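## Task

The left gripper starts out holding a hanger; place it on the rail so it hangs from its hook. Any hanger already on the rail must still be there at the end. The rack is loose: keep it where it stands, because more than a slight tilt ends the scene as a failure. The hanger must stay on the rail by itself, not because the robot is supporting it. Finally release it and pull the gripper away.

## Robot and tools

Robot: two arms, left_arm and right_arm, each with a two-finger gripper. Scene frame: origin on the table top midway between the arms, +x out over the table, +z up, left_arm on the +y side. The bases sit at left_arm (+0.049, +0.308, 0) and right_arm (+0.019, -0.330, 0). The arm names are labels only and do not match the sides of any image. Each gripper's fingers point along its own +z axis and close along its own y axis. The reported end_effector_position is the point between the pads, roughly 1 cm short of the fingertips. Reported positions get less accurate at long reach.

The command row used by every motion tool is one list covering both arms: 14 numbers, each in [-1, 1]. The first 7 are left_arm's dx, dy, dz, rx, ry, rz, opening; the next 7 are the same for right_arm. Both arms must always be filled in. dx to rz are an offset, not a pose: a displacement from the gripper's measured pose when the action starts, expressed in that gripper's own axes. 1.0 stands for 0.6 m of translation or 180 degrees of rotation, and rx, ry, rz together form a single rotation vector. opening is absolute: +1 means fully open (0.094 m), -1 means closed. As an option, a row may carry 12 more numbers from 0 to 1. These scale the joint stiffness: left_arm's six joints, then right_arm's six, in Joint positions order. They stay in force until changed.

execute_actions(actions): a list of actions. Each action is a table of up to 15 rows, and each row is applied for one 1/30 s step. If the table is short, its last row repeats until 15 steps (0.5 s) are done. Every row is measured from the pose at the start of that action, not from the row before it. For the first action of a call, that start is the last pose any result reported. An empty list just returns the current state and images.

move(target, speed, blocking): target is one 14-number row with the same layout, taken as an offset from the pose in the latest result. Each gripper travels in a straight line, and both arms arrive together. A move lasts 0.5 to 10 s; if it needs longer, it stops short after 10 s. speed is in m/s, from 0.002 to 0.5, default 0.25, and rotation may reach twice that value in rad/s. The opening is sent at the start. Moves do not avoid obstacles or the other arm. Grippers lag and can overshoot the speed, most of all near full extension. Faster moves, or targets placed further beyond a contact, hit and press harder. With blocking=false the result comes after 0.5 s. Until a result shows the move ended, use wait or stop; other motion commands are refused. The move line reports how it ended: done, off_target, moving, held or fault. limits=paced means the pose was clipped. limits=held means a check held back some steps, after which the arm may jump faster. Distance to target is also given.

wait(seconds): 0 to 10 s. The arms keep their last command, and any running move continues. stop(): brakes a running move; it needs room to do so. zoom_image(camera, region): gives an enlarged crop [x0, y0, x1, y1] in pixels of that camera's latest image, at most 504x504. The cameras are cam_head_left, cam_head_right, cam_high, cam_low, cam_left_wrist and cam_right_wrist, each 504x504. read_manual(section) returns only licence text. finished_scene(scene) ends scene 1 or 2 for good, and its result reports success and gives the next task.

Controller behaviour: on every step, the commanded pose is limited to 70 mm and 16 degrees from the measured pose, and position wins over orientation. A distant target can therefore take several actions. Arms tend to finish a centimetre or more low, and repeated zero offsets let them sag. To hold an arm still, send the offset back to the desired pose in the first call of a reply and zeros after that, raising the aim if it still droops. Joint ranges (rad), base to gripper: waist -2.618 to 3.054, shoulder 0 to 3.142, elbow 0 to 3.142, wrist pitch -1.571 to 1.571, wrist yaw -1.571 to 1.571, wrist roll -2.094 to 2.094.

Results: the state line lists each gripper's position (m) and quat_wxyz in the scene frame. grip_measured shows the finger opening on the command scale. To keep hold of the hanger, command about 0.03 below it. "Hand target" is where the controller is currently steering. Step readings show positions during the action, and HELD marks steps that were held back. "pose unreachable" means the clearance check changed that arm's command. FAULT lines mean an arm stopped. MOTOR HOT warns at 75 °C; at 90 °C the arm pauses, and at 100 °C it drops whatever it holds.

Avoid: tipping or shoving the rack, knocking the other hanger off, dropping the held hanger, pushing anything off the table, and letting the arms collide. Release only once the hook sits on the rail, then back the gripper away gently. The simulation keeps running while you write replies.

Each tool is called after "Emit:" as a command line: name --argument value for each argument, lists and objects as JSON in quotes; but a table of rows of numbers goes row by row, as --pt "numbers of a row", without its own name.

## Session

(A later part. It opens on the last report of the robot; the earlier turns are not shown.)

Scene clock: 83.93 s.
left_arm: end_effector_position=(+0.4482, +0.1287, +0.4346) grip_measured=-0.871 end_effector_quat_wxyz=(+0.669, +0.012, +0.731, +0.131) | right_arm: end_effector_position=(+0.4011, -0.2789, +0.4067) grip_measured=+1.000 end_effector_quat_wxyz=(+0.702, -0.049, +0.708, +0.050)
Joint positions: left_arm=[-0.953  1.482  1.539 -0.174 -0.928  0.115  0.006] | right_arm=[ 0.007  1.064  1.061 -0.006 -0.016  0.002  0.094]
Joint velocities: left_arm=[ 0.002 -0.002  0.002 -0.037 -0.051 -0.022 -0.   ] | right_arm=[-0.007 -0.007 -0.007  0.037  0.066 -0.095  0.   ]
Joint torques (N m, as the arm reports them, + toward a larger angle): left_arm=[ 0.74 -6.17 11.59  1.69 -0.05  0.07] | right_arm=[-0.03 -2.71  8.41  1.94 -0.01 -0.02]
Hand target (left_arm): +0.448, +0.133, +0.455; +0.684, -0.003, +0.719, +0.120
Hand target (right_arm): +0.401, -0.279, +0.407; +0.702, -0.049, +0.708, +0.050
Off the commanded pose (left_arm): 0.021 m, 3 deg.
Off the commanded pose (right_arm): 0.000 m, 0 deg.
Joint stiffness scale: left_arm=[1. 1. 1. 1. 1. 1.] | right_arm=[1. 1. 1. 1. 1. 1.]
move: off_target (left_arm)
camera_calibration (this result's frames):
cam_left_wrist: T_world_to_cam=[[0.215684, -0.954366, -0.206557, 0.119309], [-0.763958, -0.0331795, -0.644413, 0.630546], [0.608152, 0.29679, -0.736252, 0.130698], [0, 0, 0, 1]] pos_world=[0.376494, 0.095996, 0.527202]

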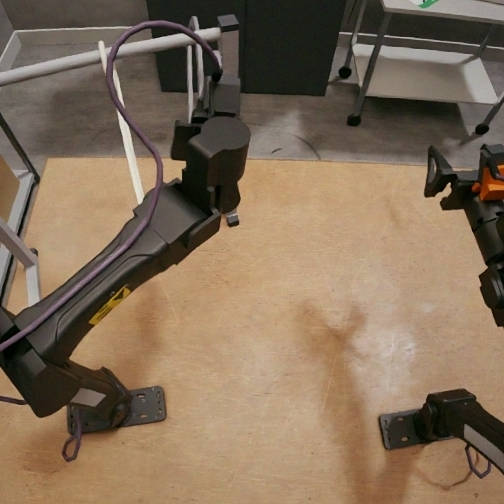

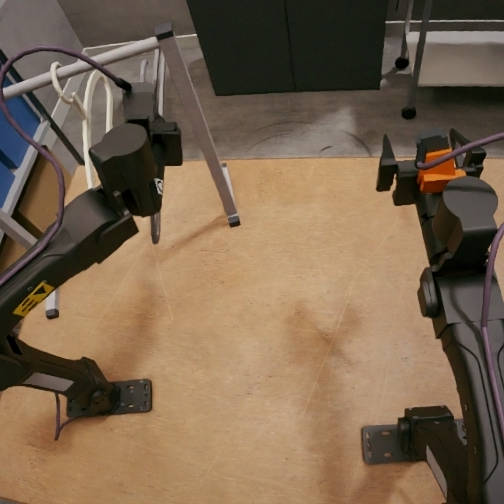

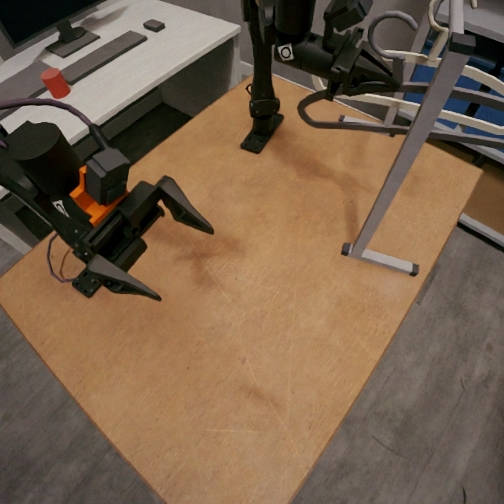

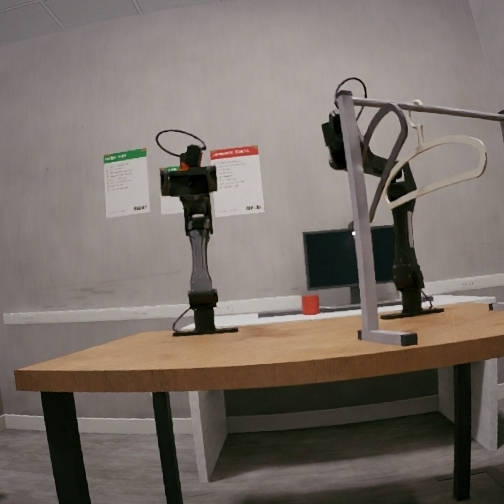

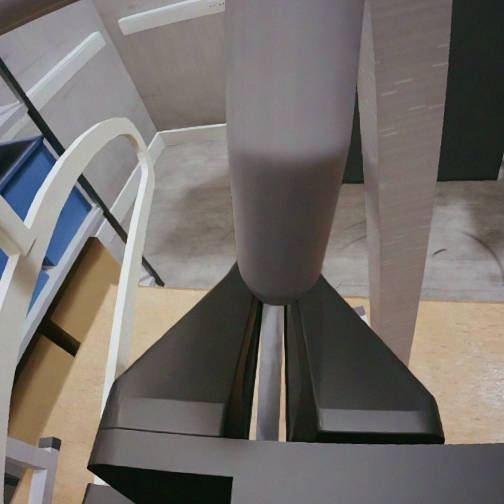

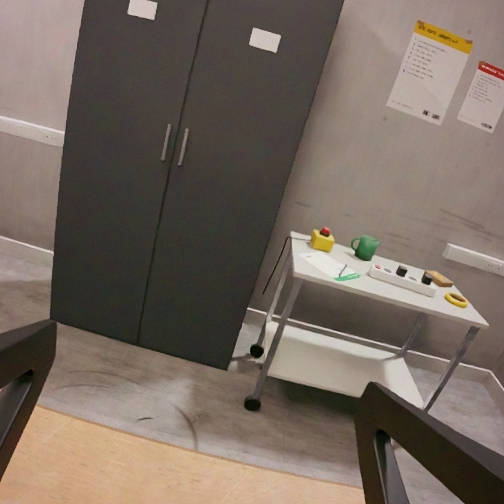

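Emit:
move --target '[-0.075,0,0,0,0,0,-1,0,0,0,0,0,0,1]' --speed 0.05

Emit:
move --target '[-0.03,0,0.06,0,0,0,-1,0,0,0,0,0,0,1]' --speed 0.04

Emit:
zoom_image --camera "cam_high" --region '[304,0,504,140]'

Scene clock: 91.90 s.
left_arm: end_effector_position=(+0.4572, +0.1200, +0.4605) grip_measured=-0.871 end_effector_quat_wxyz=(+0.656, +0.027, +0.741, +0.142) | right_arm: end_effector_position=(+0.4011, -0.2789, +0.4067) grip_measured=+1.000 end_effector_quat_wxyz=(+0.702, -0.049, +0.708, +0.050)
Joint positions: left_arm=[-0.953  1.582  1.781 -0.366 -0.926  0.115  0.006] | right_arm=[ 0.007  1.064  1.061 -0.006 -0.016  0.002  0.094]
Joint velocities: left_arm=[-0.002  0.002 -0.007 -0.007 -0.037  0.095 -0.001] | right_arm=[-0.012 -0.002 -0.017 -0.022  0.11   0.066  0.   ]
Joint torques (N m, as the arm reports them, + toward a larger angle): left_arm=[-0.77 -6.83 11.17  1.61 -0.26 -0.03] | right_arm=[ 0.01 -2.71  8.36  1.97 -0.01 -0.03]
Hand target (left_arm): +0.453, +0.120, +0.478; +0.669, +0.012, +0.731, +0.130
Hand target (right_arm): +0.401, -0.279, +0.407; +0.702, -0.049, +0.708, +0.050
Off the commanded pose (left_arm): 0.019 m, 3 deg.
Off the commanded pose (right_arm): 0.000 m, 0 deg.
Joint stiffness scale: left_arm=[1. 1. 1. 1. 1. 1.] | right_arm=[1. 1. 1. 1. 1. 1.]
move: off_target (left_arm)
camera_calibration (this result's frames):
cam_left_wrist: T_world_to_cam=[[0.205302, -0.947196, -0.246313, 0.13658], [-0.786921, -0.0101233, -0.61697, 0.648802], [0.581899, 0.320494, -0.747447, 0.161193], [0, 0, 0, 1]] pos_world=[0.388718, 0.0842745, 0.554417]

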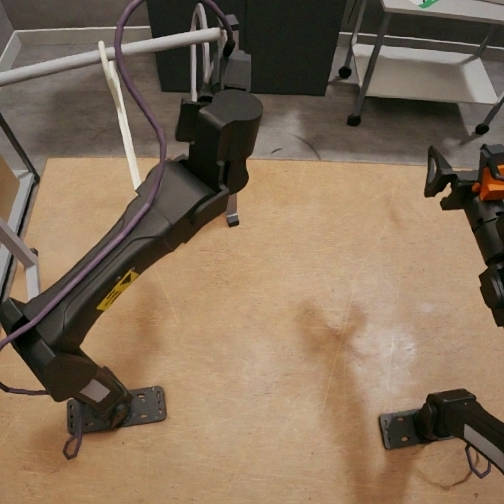

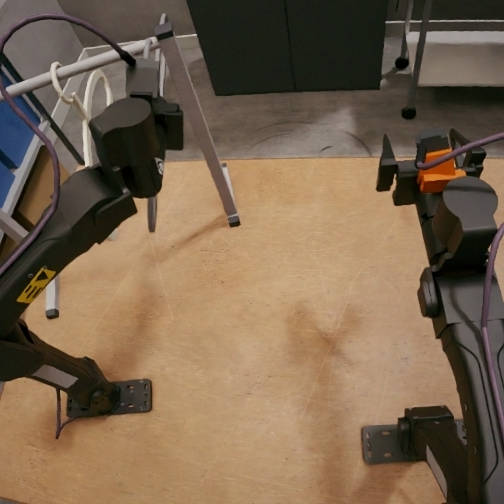

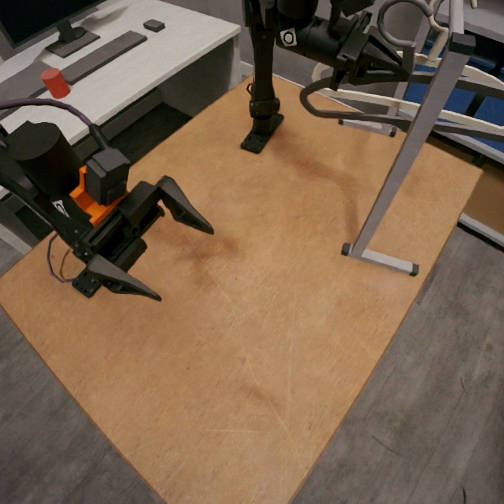

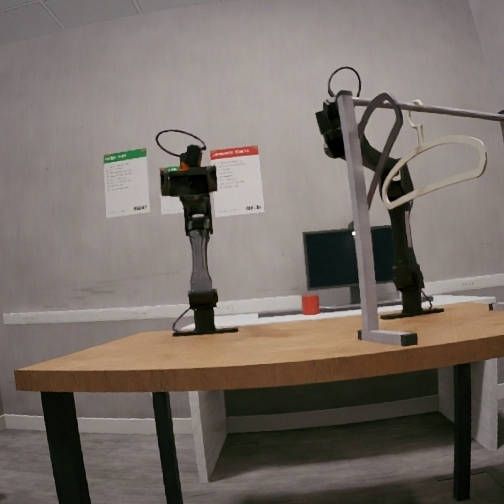

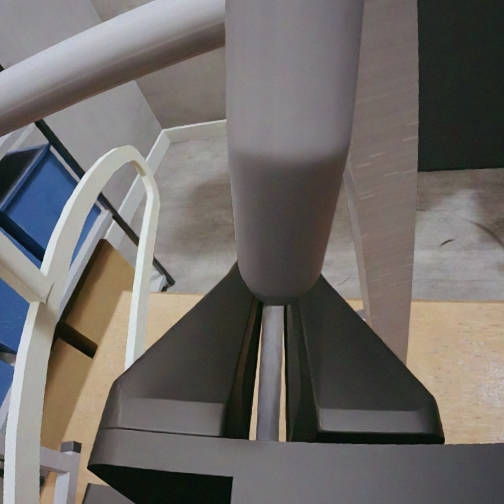

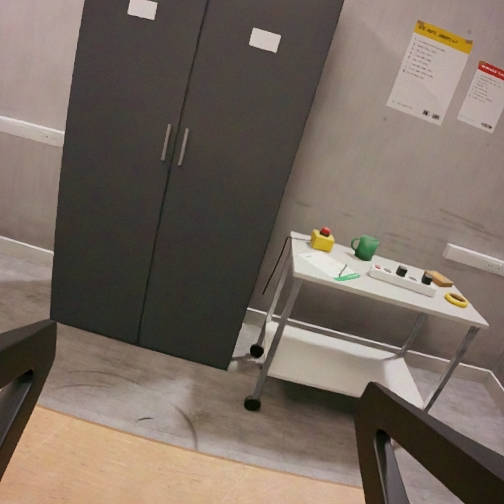

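Scene clock: 93.20 s.
left_arm: end_effector_position=(+0.4955, +0.1172, +0.4544) grip_measured=-0.871 end_effector_quat_wxyz=(+0.642, +0.038, +0.751, +0.151) | right_arm: end_effector_position=(+0.4011, -0.2789, +0.4067) grip_measured=+1.000 end_effector_quat_wxyz=(+0.702, -0.049, +0.708, +0.050)
Joint positions: left_arm=[-0.883  1.711  1.93  -0.42  -0.856  0.13   0.006] | right_arm=[ 0.007  1.064  1.061 -0.006 -0.016  0.002  0.094]
Joint velocities: left_arm=[ 0.002 -0.007  0.027 -0.051  0.066 -0.051 -0.   ] | right_arm=[-0.007  0.007  0.007  0.037 -0.037  0.022  0.   ]
Joint torques (N m, as the arm reports them, + toward a larger angle): left_arm=[ 0.75 -8.22 11.14  1.66 -0.05  0.08] | right_arm=[ 0.03 -2.7   8.32  1.97 -0.01 -0.02]
Hand target (left_arm): +0.494, +0.122, +0.473; +0.656, +0.027, +0.741, +0.143
Hand target (right_arm): +0.401, -0.279, +0.407; +0.702, -0.049, +0.708, +0.050
Off the commanded pose (left_arm): 0.020 m, 3 deg.
Off the commanded pose (right_arm): 0.000 m, 0 deg.
Joint stiffness scale: left_arm=[1. 1. 1. 1. 1. 1.] | right_arm=[1. 1. 1. 1. 1. 1.]
move: off_target (left_arm)
camera_calibration (this result's frames):
cam_left_wrist: T_world_to_cam=[[0.194815, -0.940194, -0.279433, 0.143986], [-0.808943, 0.00709314, -0.587844, 0.670865], [0.554669, 0.340566, -0.759182, 0.151768], [0, 0, 0, 1]] pos_world=[0.430461, 0.0789292, 0.549817]

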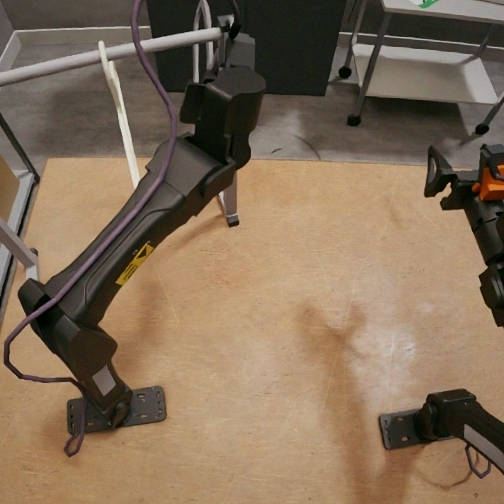

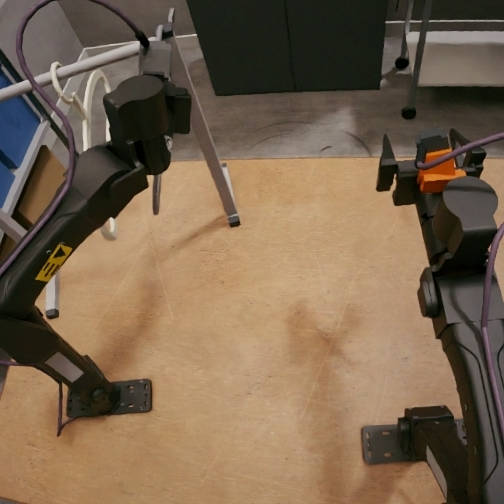

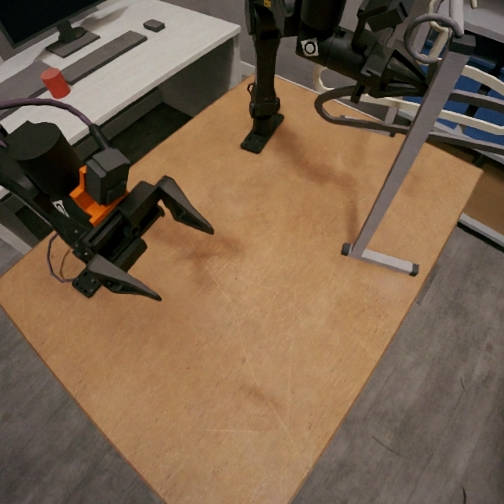

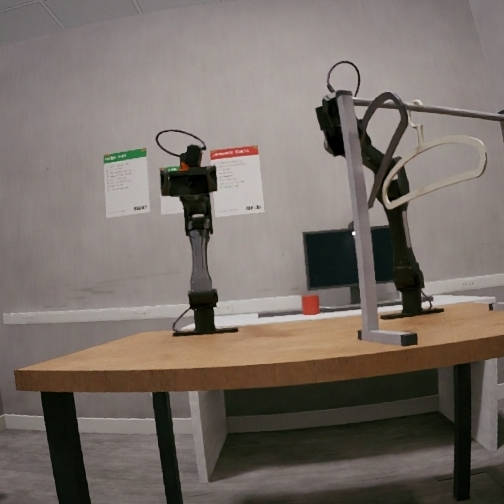

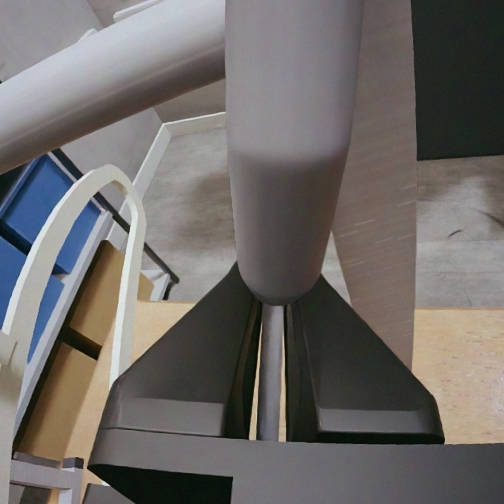

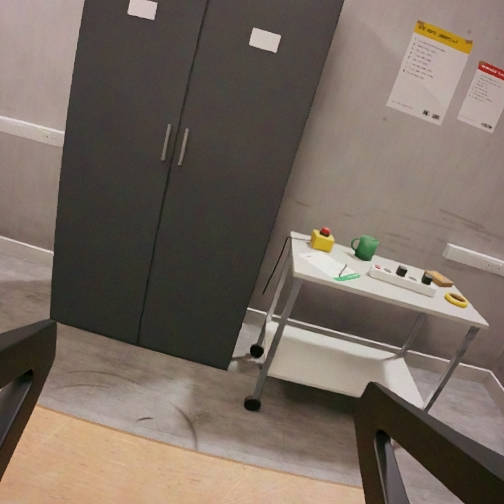

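Region (304, 0, 504, 140) of cam_high's 504x504 image, scaled by 2.520, with more detail than that image has; it fills the top 353 rows of this view, and the rest is white.

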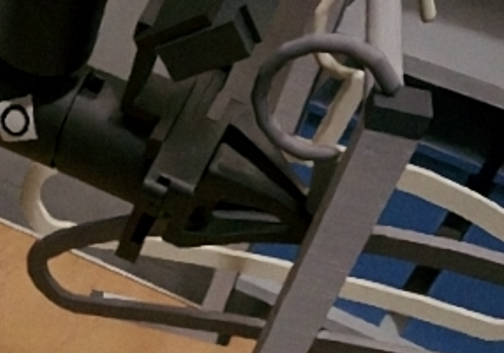

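Emit:
move --target '[-0.06,0.03,0,0,0,0,-1,0,0,0,0,0,0,1]' --speed 0.04

Emit:
move --target '[-0.035,0.01,0.05,0,0,0,-1,0,0,0,0,0,0,1]' --speed 0.03

Emit:
zoom_image --camera "cam_high" --region '[304,0,504,140]'

Emit:
zoom_image --camera "cam_low" --region '[300,60,480,200]'

Scene clock: 99.57 s.
left_arm: end_effector_position=(+0.4979, +0.1211, +0.4663) grip_measured=-0.872 end_effector_quat_wxyz=(+0.614, +0.060, +0.768, +0.171) | right_arm: end_effector_position=(+0.4011, -0.2789, +0.4067) grip_measured=+1.000 end_effector_quat_wxyz=(+0.702, -0.049, +0.708, +0.050)
Joint positions: left_arm=[-0.871  1.799  2.167 -0.655 -0.846  0.13   0.006] | right_arm=[ 0.007  1.064  1.061 -0.006 -0.016  0.002  0.094]
Joint velocities: left_arm=[-0.007 -0.002  0.002 -0.095 -0.037  0.022  0.001] | right_arm=[ 0.002  0.002 -0.022 -0.051  0.037  0.007  0.   ]
Joint torques (N m, as the arm reports them, + toward a larger angle): left_arm=[ 0.89 -8.53 11.17  2.   -0.03  0.07] | right_arm=[-0.02 -2.68  8.32  1.98 -0.02 -0.03]
Hand target (left_arm): +0.497, +0.126, +0.493; +0.642, +0.039, +0.751, +0.152
Hand target (right_arm): +0.401, -0.279, +0.407; +0.702, -0.049, +0.708, +0.050
Off the commanded pose (left_arm): 0.028 m, 5 deg.
Off the commanded pose (right_arm): 0.000 m, 0 deg.
Joint stiffness scale: left_arm=[1. 1. 1. 1. 1. 1.] | right_arm=[1. 1. 1. 1. 1. 1.]
move: off_target (left_arm)
camera_calibration (this result's frames):
cam_left_wrist: T_world_to_cam=[[0.175744, -0.923278, -0.341573, 0.186898], [-0.847527, 0.0346131, -0.529623, 0.668495], [0.500812, 0.38257, -0.77642, 0.187876], [0, 0, 0, 1]] pos_world=[0.439631, 0.0775444, 0.56376]

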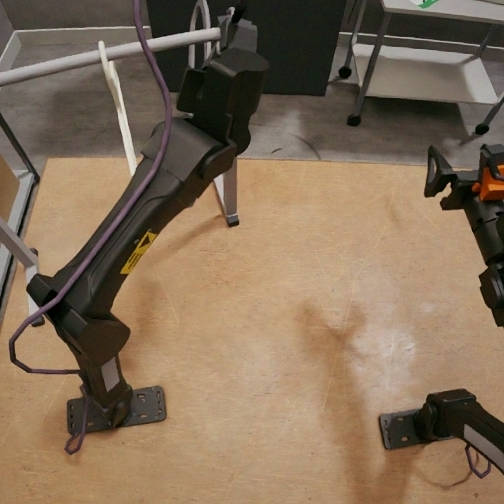

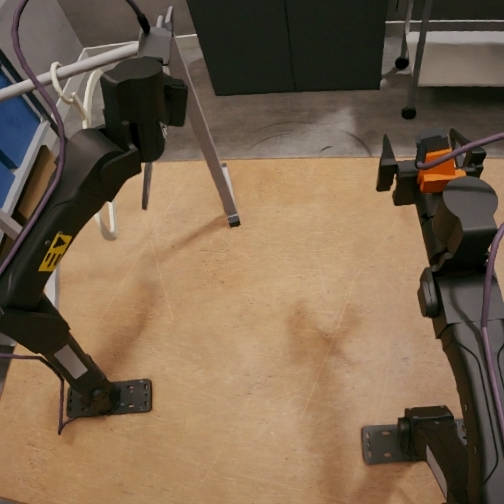

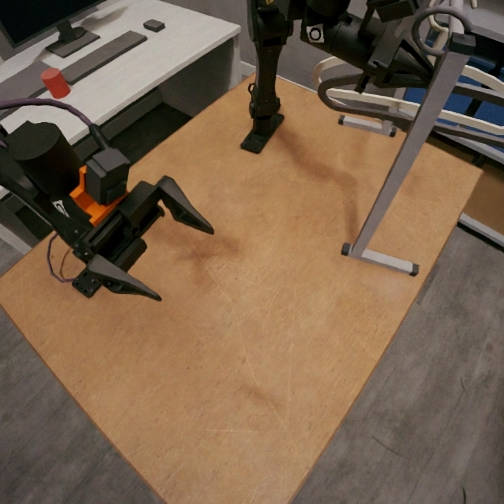

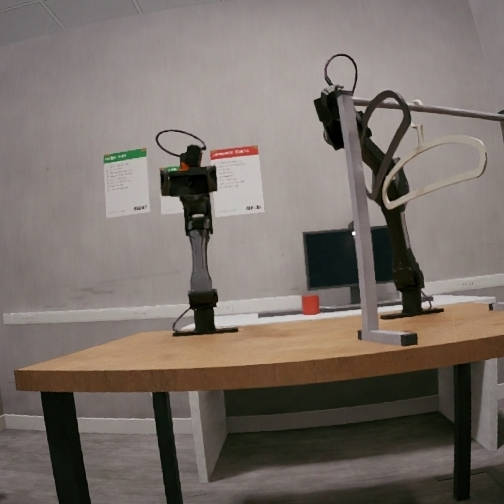

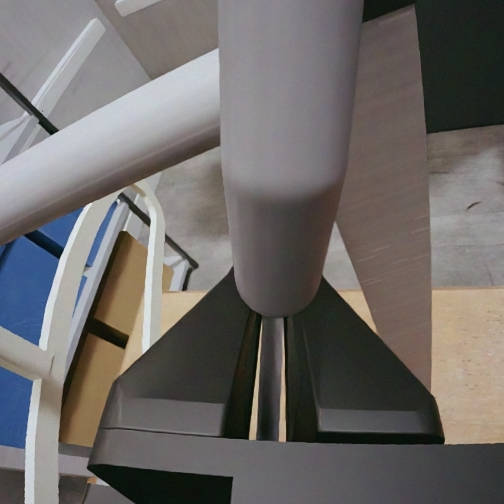

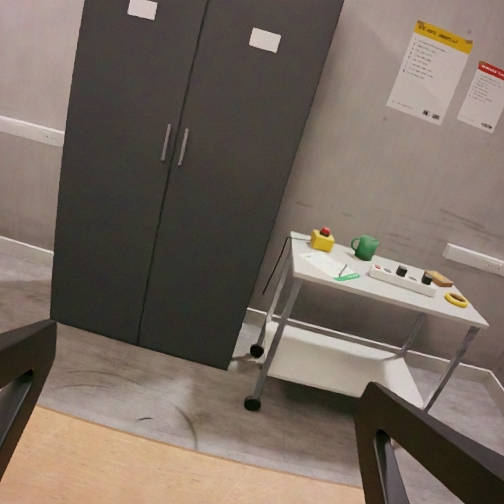

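Scene clock: 101.10 s.
left_arm: end_effector_position=(+0.5270, +0.1283, +0.4630) grip_measured=-0.872 end_effector_quat_wxyz=(+0.590, +0.069, +0.781, +0.192) | right_arm: end_effector_position=(+0.4011, -0.2789, +0.4067) grip_measured=+1.000 end_effector_quat_wxyz=(+0.702, -0.049, +0.708, +0.050)
Joint positions: left_arm=[-0.814  1.967  2.442 -0.816 -0.814  0.15   0.006] | right_arm=[ 0.007  1.064  1.061 -0.006 -0.016  0.002  0.094]
Joint velocities: left_arm=[-0.007  0.012  0.037 -0.022 -0.022 -0.051 -0.001] | right_arm=[-0.002  0.002 -0.027 -0.007 -0.007  0.022  0.   ]
Joint torques (N m, as the arm reports them, + toward a larger angle): left_arm=[ 0.56 -8.93 10.16  2.02  0.14  0.09] | right_arm=[-0.04 -2.74  8.4   1.98 -0.01 -0.02]
Hand target (left_arm): +0.529, +0.126, +0.481; +0.615, +0.060, +0.768, +0.171
Hand target (right_arm): +0.401, -0.279, +0.407; +0.702, -0.049, +0.708, +0.050
Off the commanded pose (left_arm): 0.020 m, 4 deg.
Off the commanded pose (right_arm): 0.000 m, 0 deg.
Joint stiffness scale: left_arm=[1. 1. 1. 1. 1. 1.] | right_arm=[1. 1. 1. 1. 1. 1.]
move: off_target (left_arm)
camera_calibration (this result's frames):
cam_left_wrist: T_world_to_cam=[[0.176044, -0.903765, -0.39015, 0.207108], [-0.875113, 0.0378035, -0.482439, 0.683454], [0.450761, 0.426356, -0.784242, 0.192373], [0, 0, 0, 1]] pos_world=[0.474925, 0.0793205, 0.561395]

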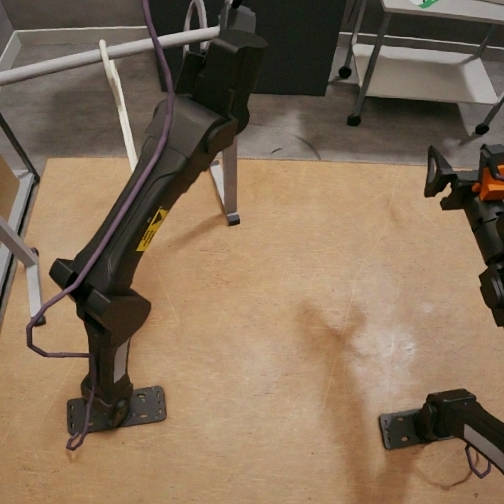

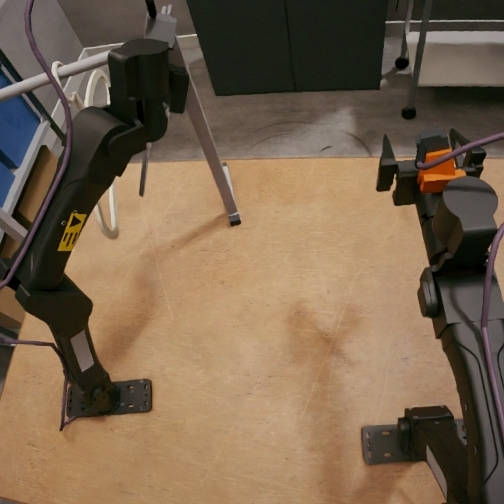

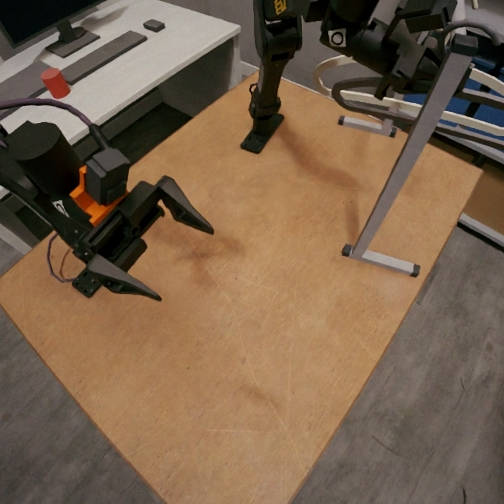

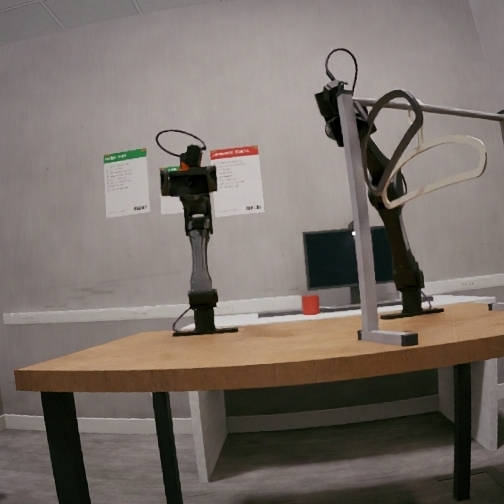

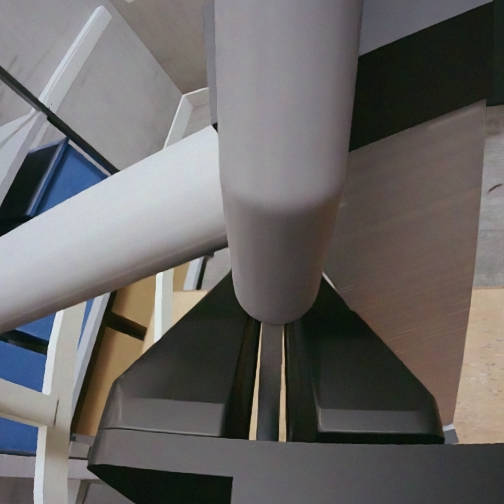

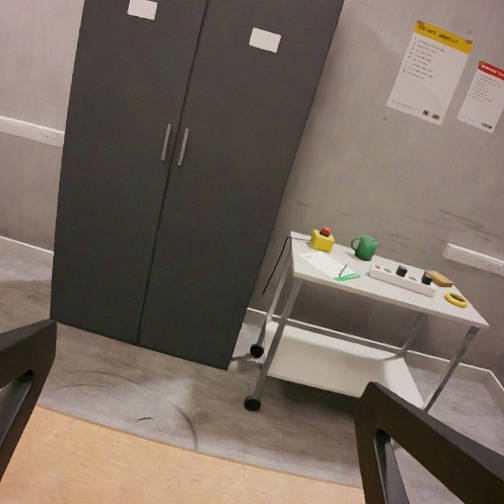

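Region (304, 0, 504, 140) of cam_high's 504x504 image, scaled by 2.520, with more detail than that image has; it fills the top 353 rows of this view, and the rest is white.

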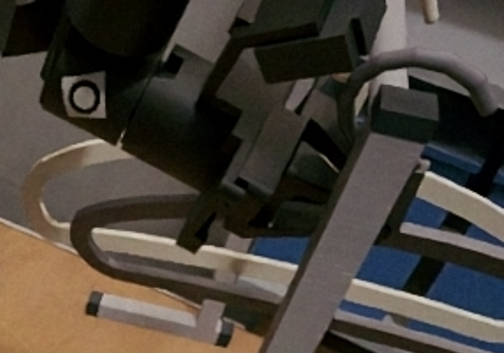

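Region (300, 60, 480, 200) of cam_low's 504x504 image, scaled by 2.800, with more detail than that image has.

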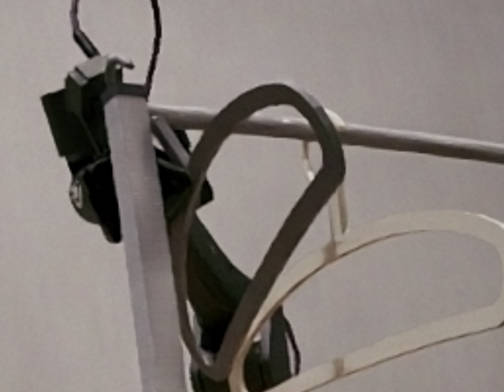

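Emit:
move --target '[-0.03,0.03,0,0,0,-0.06,-1,0,0,0,0,0,0,1]' --speed 0.03

Emit:
move --target '[0.03,0,0,0,0,0,-1,0,0,0,0,0,0,1]' --speed 0.03

Emit:
zoom_image --camera "cam_high" --region '[304,0,504,140]'

Emit:
zoom_image --camera "cam_low" --region '[300,60,480,200]'

Scene clock: 111.83 s.
left_arm: end_effector_position=(+0.5273, +0.1286, +0.4574) grip_measured=-0.872 end_effector_quat_wxyz=(+0.573, +0.036, +0.804, +0.156) | right_arm: end_effector_position=(+0.4011, -0.2789, +0.4067) grip_measured=+1.000 end_effector_quat_wxyz=(+0.702, -0.049, +0.708, +0.050)
Joint positions: left_arm=[-0.805  2.105  2.74  -1.064 -0.781 -0.001  0.006] | right_arm=[ 0.007  1.064  1.061 -0.006 -0.016  0.002  0.094]
Joint velocities: left_arm=[-0.002  0.046  0.1   -0.066  0.051 -0.066 -0.   ] | right_arm=[ 0.012 -0.022  0.002  0.007 -0.037  0.037  0.   ]
Joint torques (N m, as the arm reports them, + toward a larger angle): left_arm=[  1.35 -10.41   9.73   2.12  -0.31  -0.19] | right_arm=[-0.06 -2.71  8.38  1.97 -0.01 -0.01]
Hand target (left_arm): +0.527, +0.139, +0.485; +0.607, -0.004, +0.783, +0.135
Hand target (right_arm): +0.401, -0.279, +0.407; +0.702, -0.049, +0.708, +0.050
Off the commanded pose (left_arm): 0.030 m, 7 deg.
Off the commanded pose (right_arm): 0.000 m, 0 deg.
Joint stiffness scale: left_arm=[1. 1. 1. 1. 1. 1.] | right_arm=[1. 1. 1. 1. 1. 1.]
move: off_target (left_arm)
camera_calibration (this result's frames):
cam_left_wrist: T_world_to_cam=[[0.176745, -0.93584, -0.304901, 0.16995], [-0.896889, -0.02554, -0.441518, 0.681867], [0.405403, 0.351498, -0.843859, 0.24849], [0, 0, 0, 1]] pos_world=[0.480782, 0.0891176, 0.562564]

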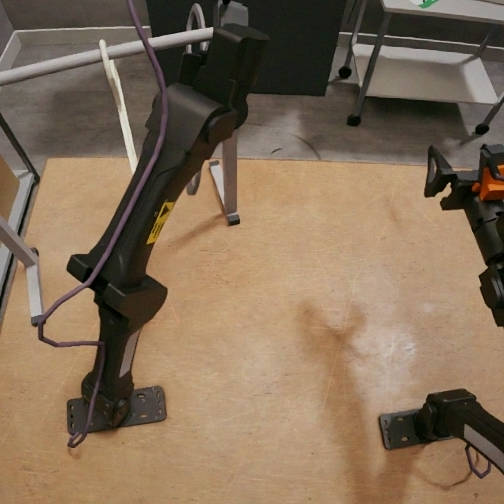

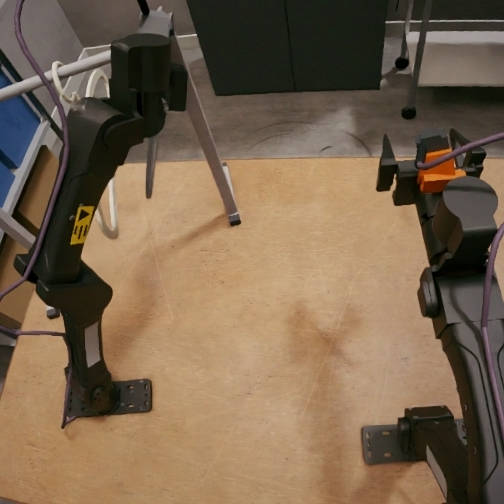

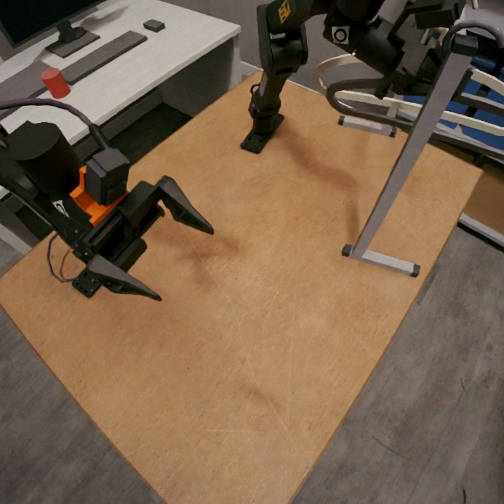

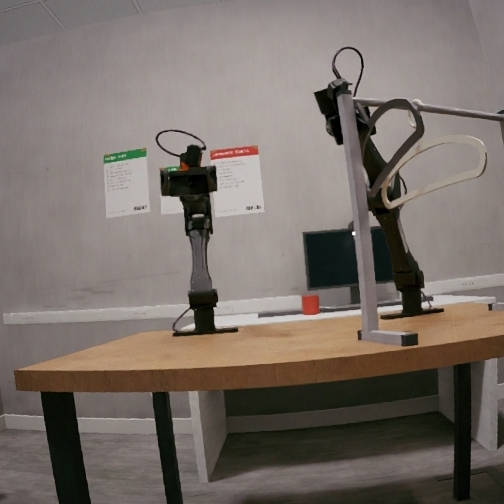

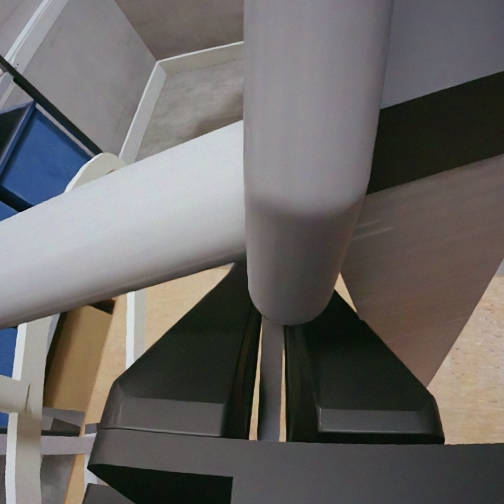

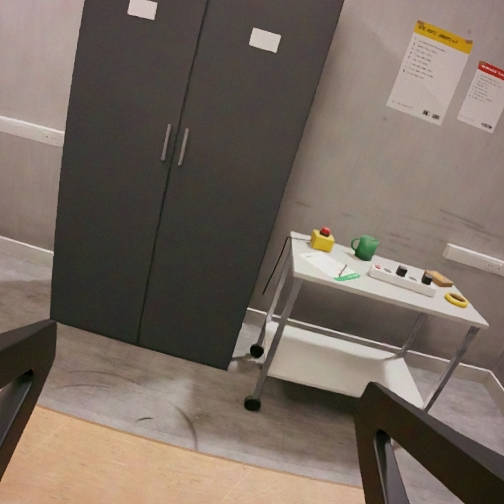

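Scene clock: 112.83 s.
left_arm: end_effector_position=(+0.5242, +0.1322, +0.4405) grip_measured=-0.872 end_effector_quat_wxyz=(+0.573, +0.029, +0.804, +0.156) | right_arm: end_effector_position=(+0.4011, -0.2789, +0.4067) grip_measured=+1.000 end_effector_quat_wxyz=(+0.702, -0.049, +0.708, +0.050)
Joint positions: left_arm=[-0.805  1.944  2.38  -0.867 -0.791 -0.014  0.006] | right_arm=[ 0.007  1.064  1.061 -0.006 -0.016  0.002  0.094]
Joint velocities: left_arm=[-0.007 -0.017 -0.012 -0.007 -0.066 -0.081  0.002] | right_arm=[-0.017 -0.002 -0.017 -0.037  0.066 -0.066  0.   ]
Joint torques (N m, as the arm reports them, + toward a larger angle): left_arm=[  0.05 -10.82   5.31   1.51  -0.08   0.12] | right_arm=[ 0.   -2.68  8.45  1.98 -0.01 -0.03]
Hand target (left_arm): +0.521, +0.133, +0.442; +0.572, +0.036, +0.804, +0.156
Hand target (right_arm): +0.401, -0.279, +0.407; +0.702, -0.049, +0.708, +0.050
Off the commanded pose (left_arm): 0.003 m, 1 deg.
Off the commanded pose (right_arm): 0.000 m, 0 deg.
Joint stiffness scale: left_arm=[1. 1. 1. 1. 1. 1.] | right_arm=[1. 1. 1. 1. 1. 1.]
move: done
camera_calibration (this result's frames):
cam_left_wrist: T_world_to_cam=[[0.189612, -0.935962, -0.296687, 0.158343], [-0.894895, -0.0404109, -0.444442, 0.674002], [0.403992, 0.349775, -0.84525, 0.235814], [0, 0, 0, 1]] pos_world=[0.477871, 0.092958, 0.545855]

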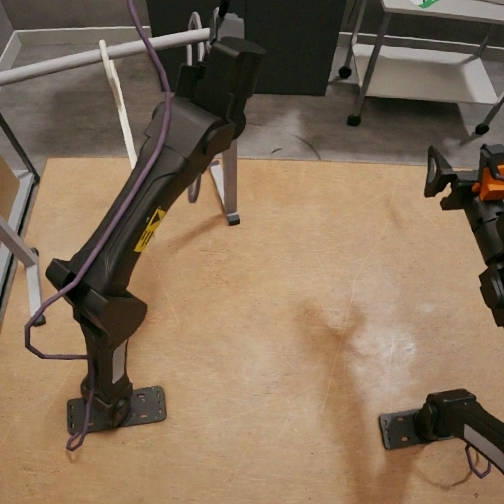

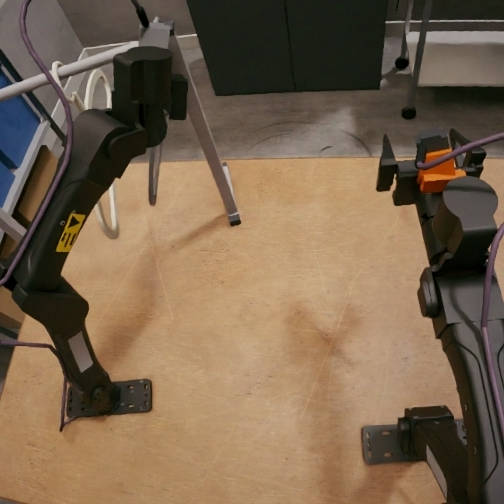

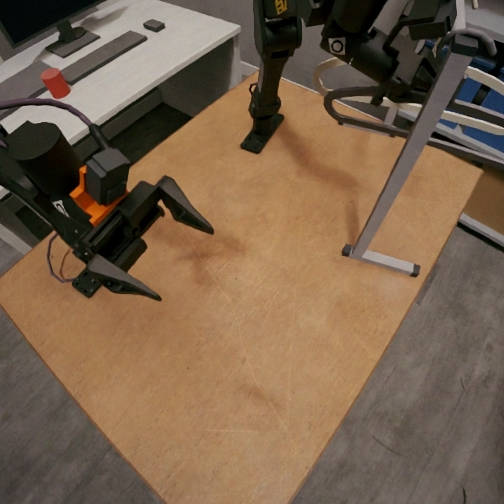

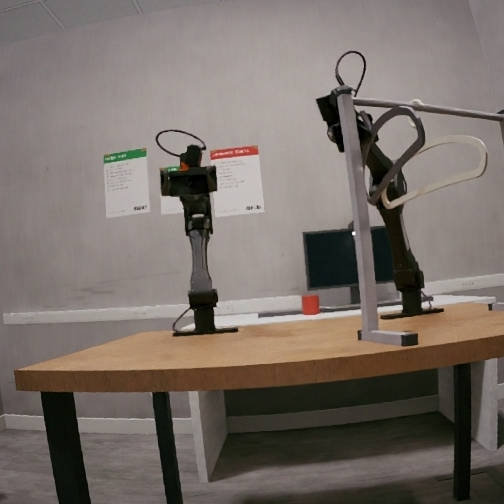

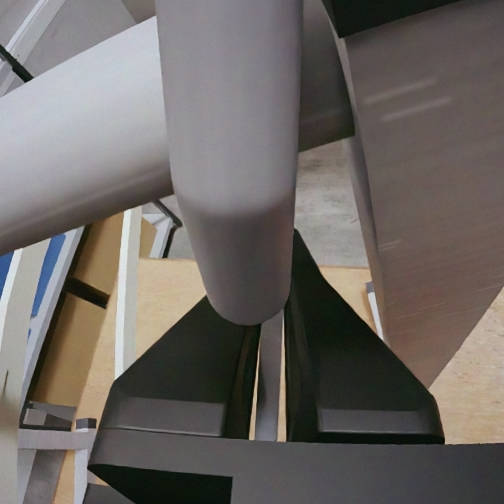

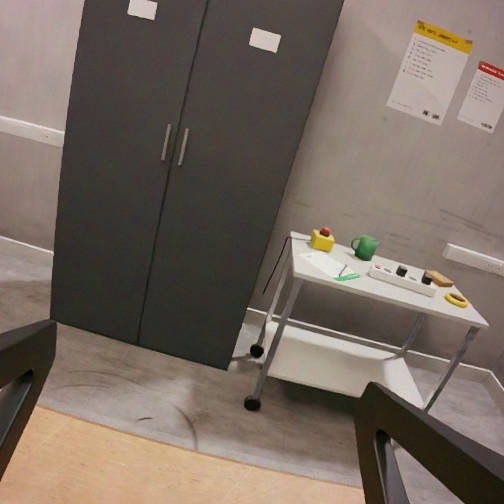

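Region (304, 0, 504, 140) of cam_high's 504x504 image, scaled by 2.520, with more detail than that image has; it fills the top 353 rows of this view, and the rest is white.

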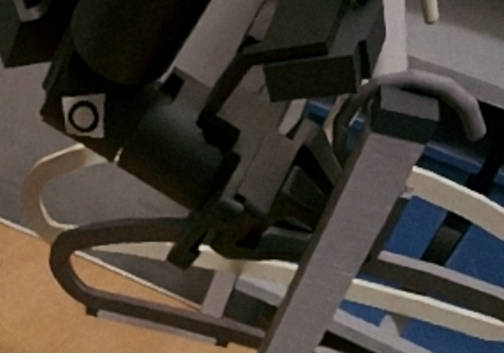

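Region (300, 60, 480, 200) of cam_low's 504x504 image, scaled by 2.800, with more detail than that image has.

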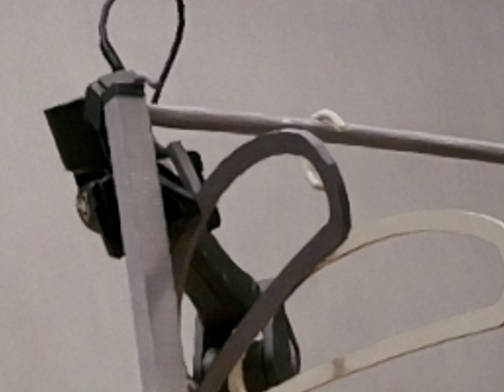

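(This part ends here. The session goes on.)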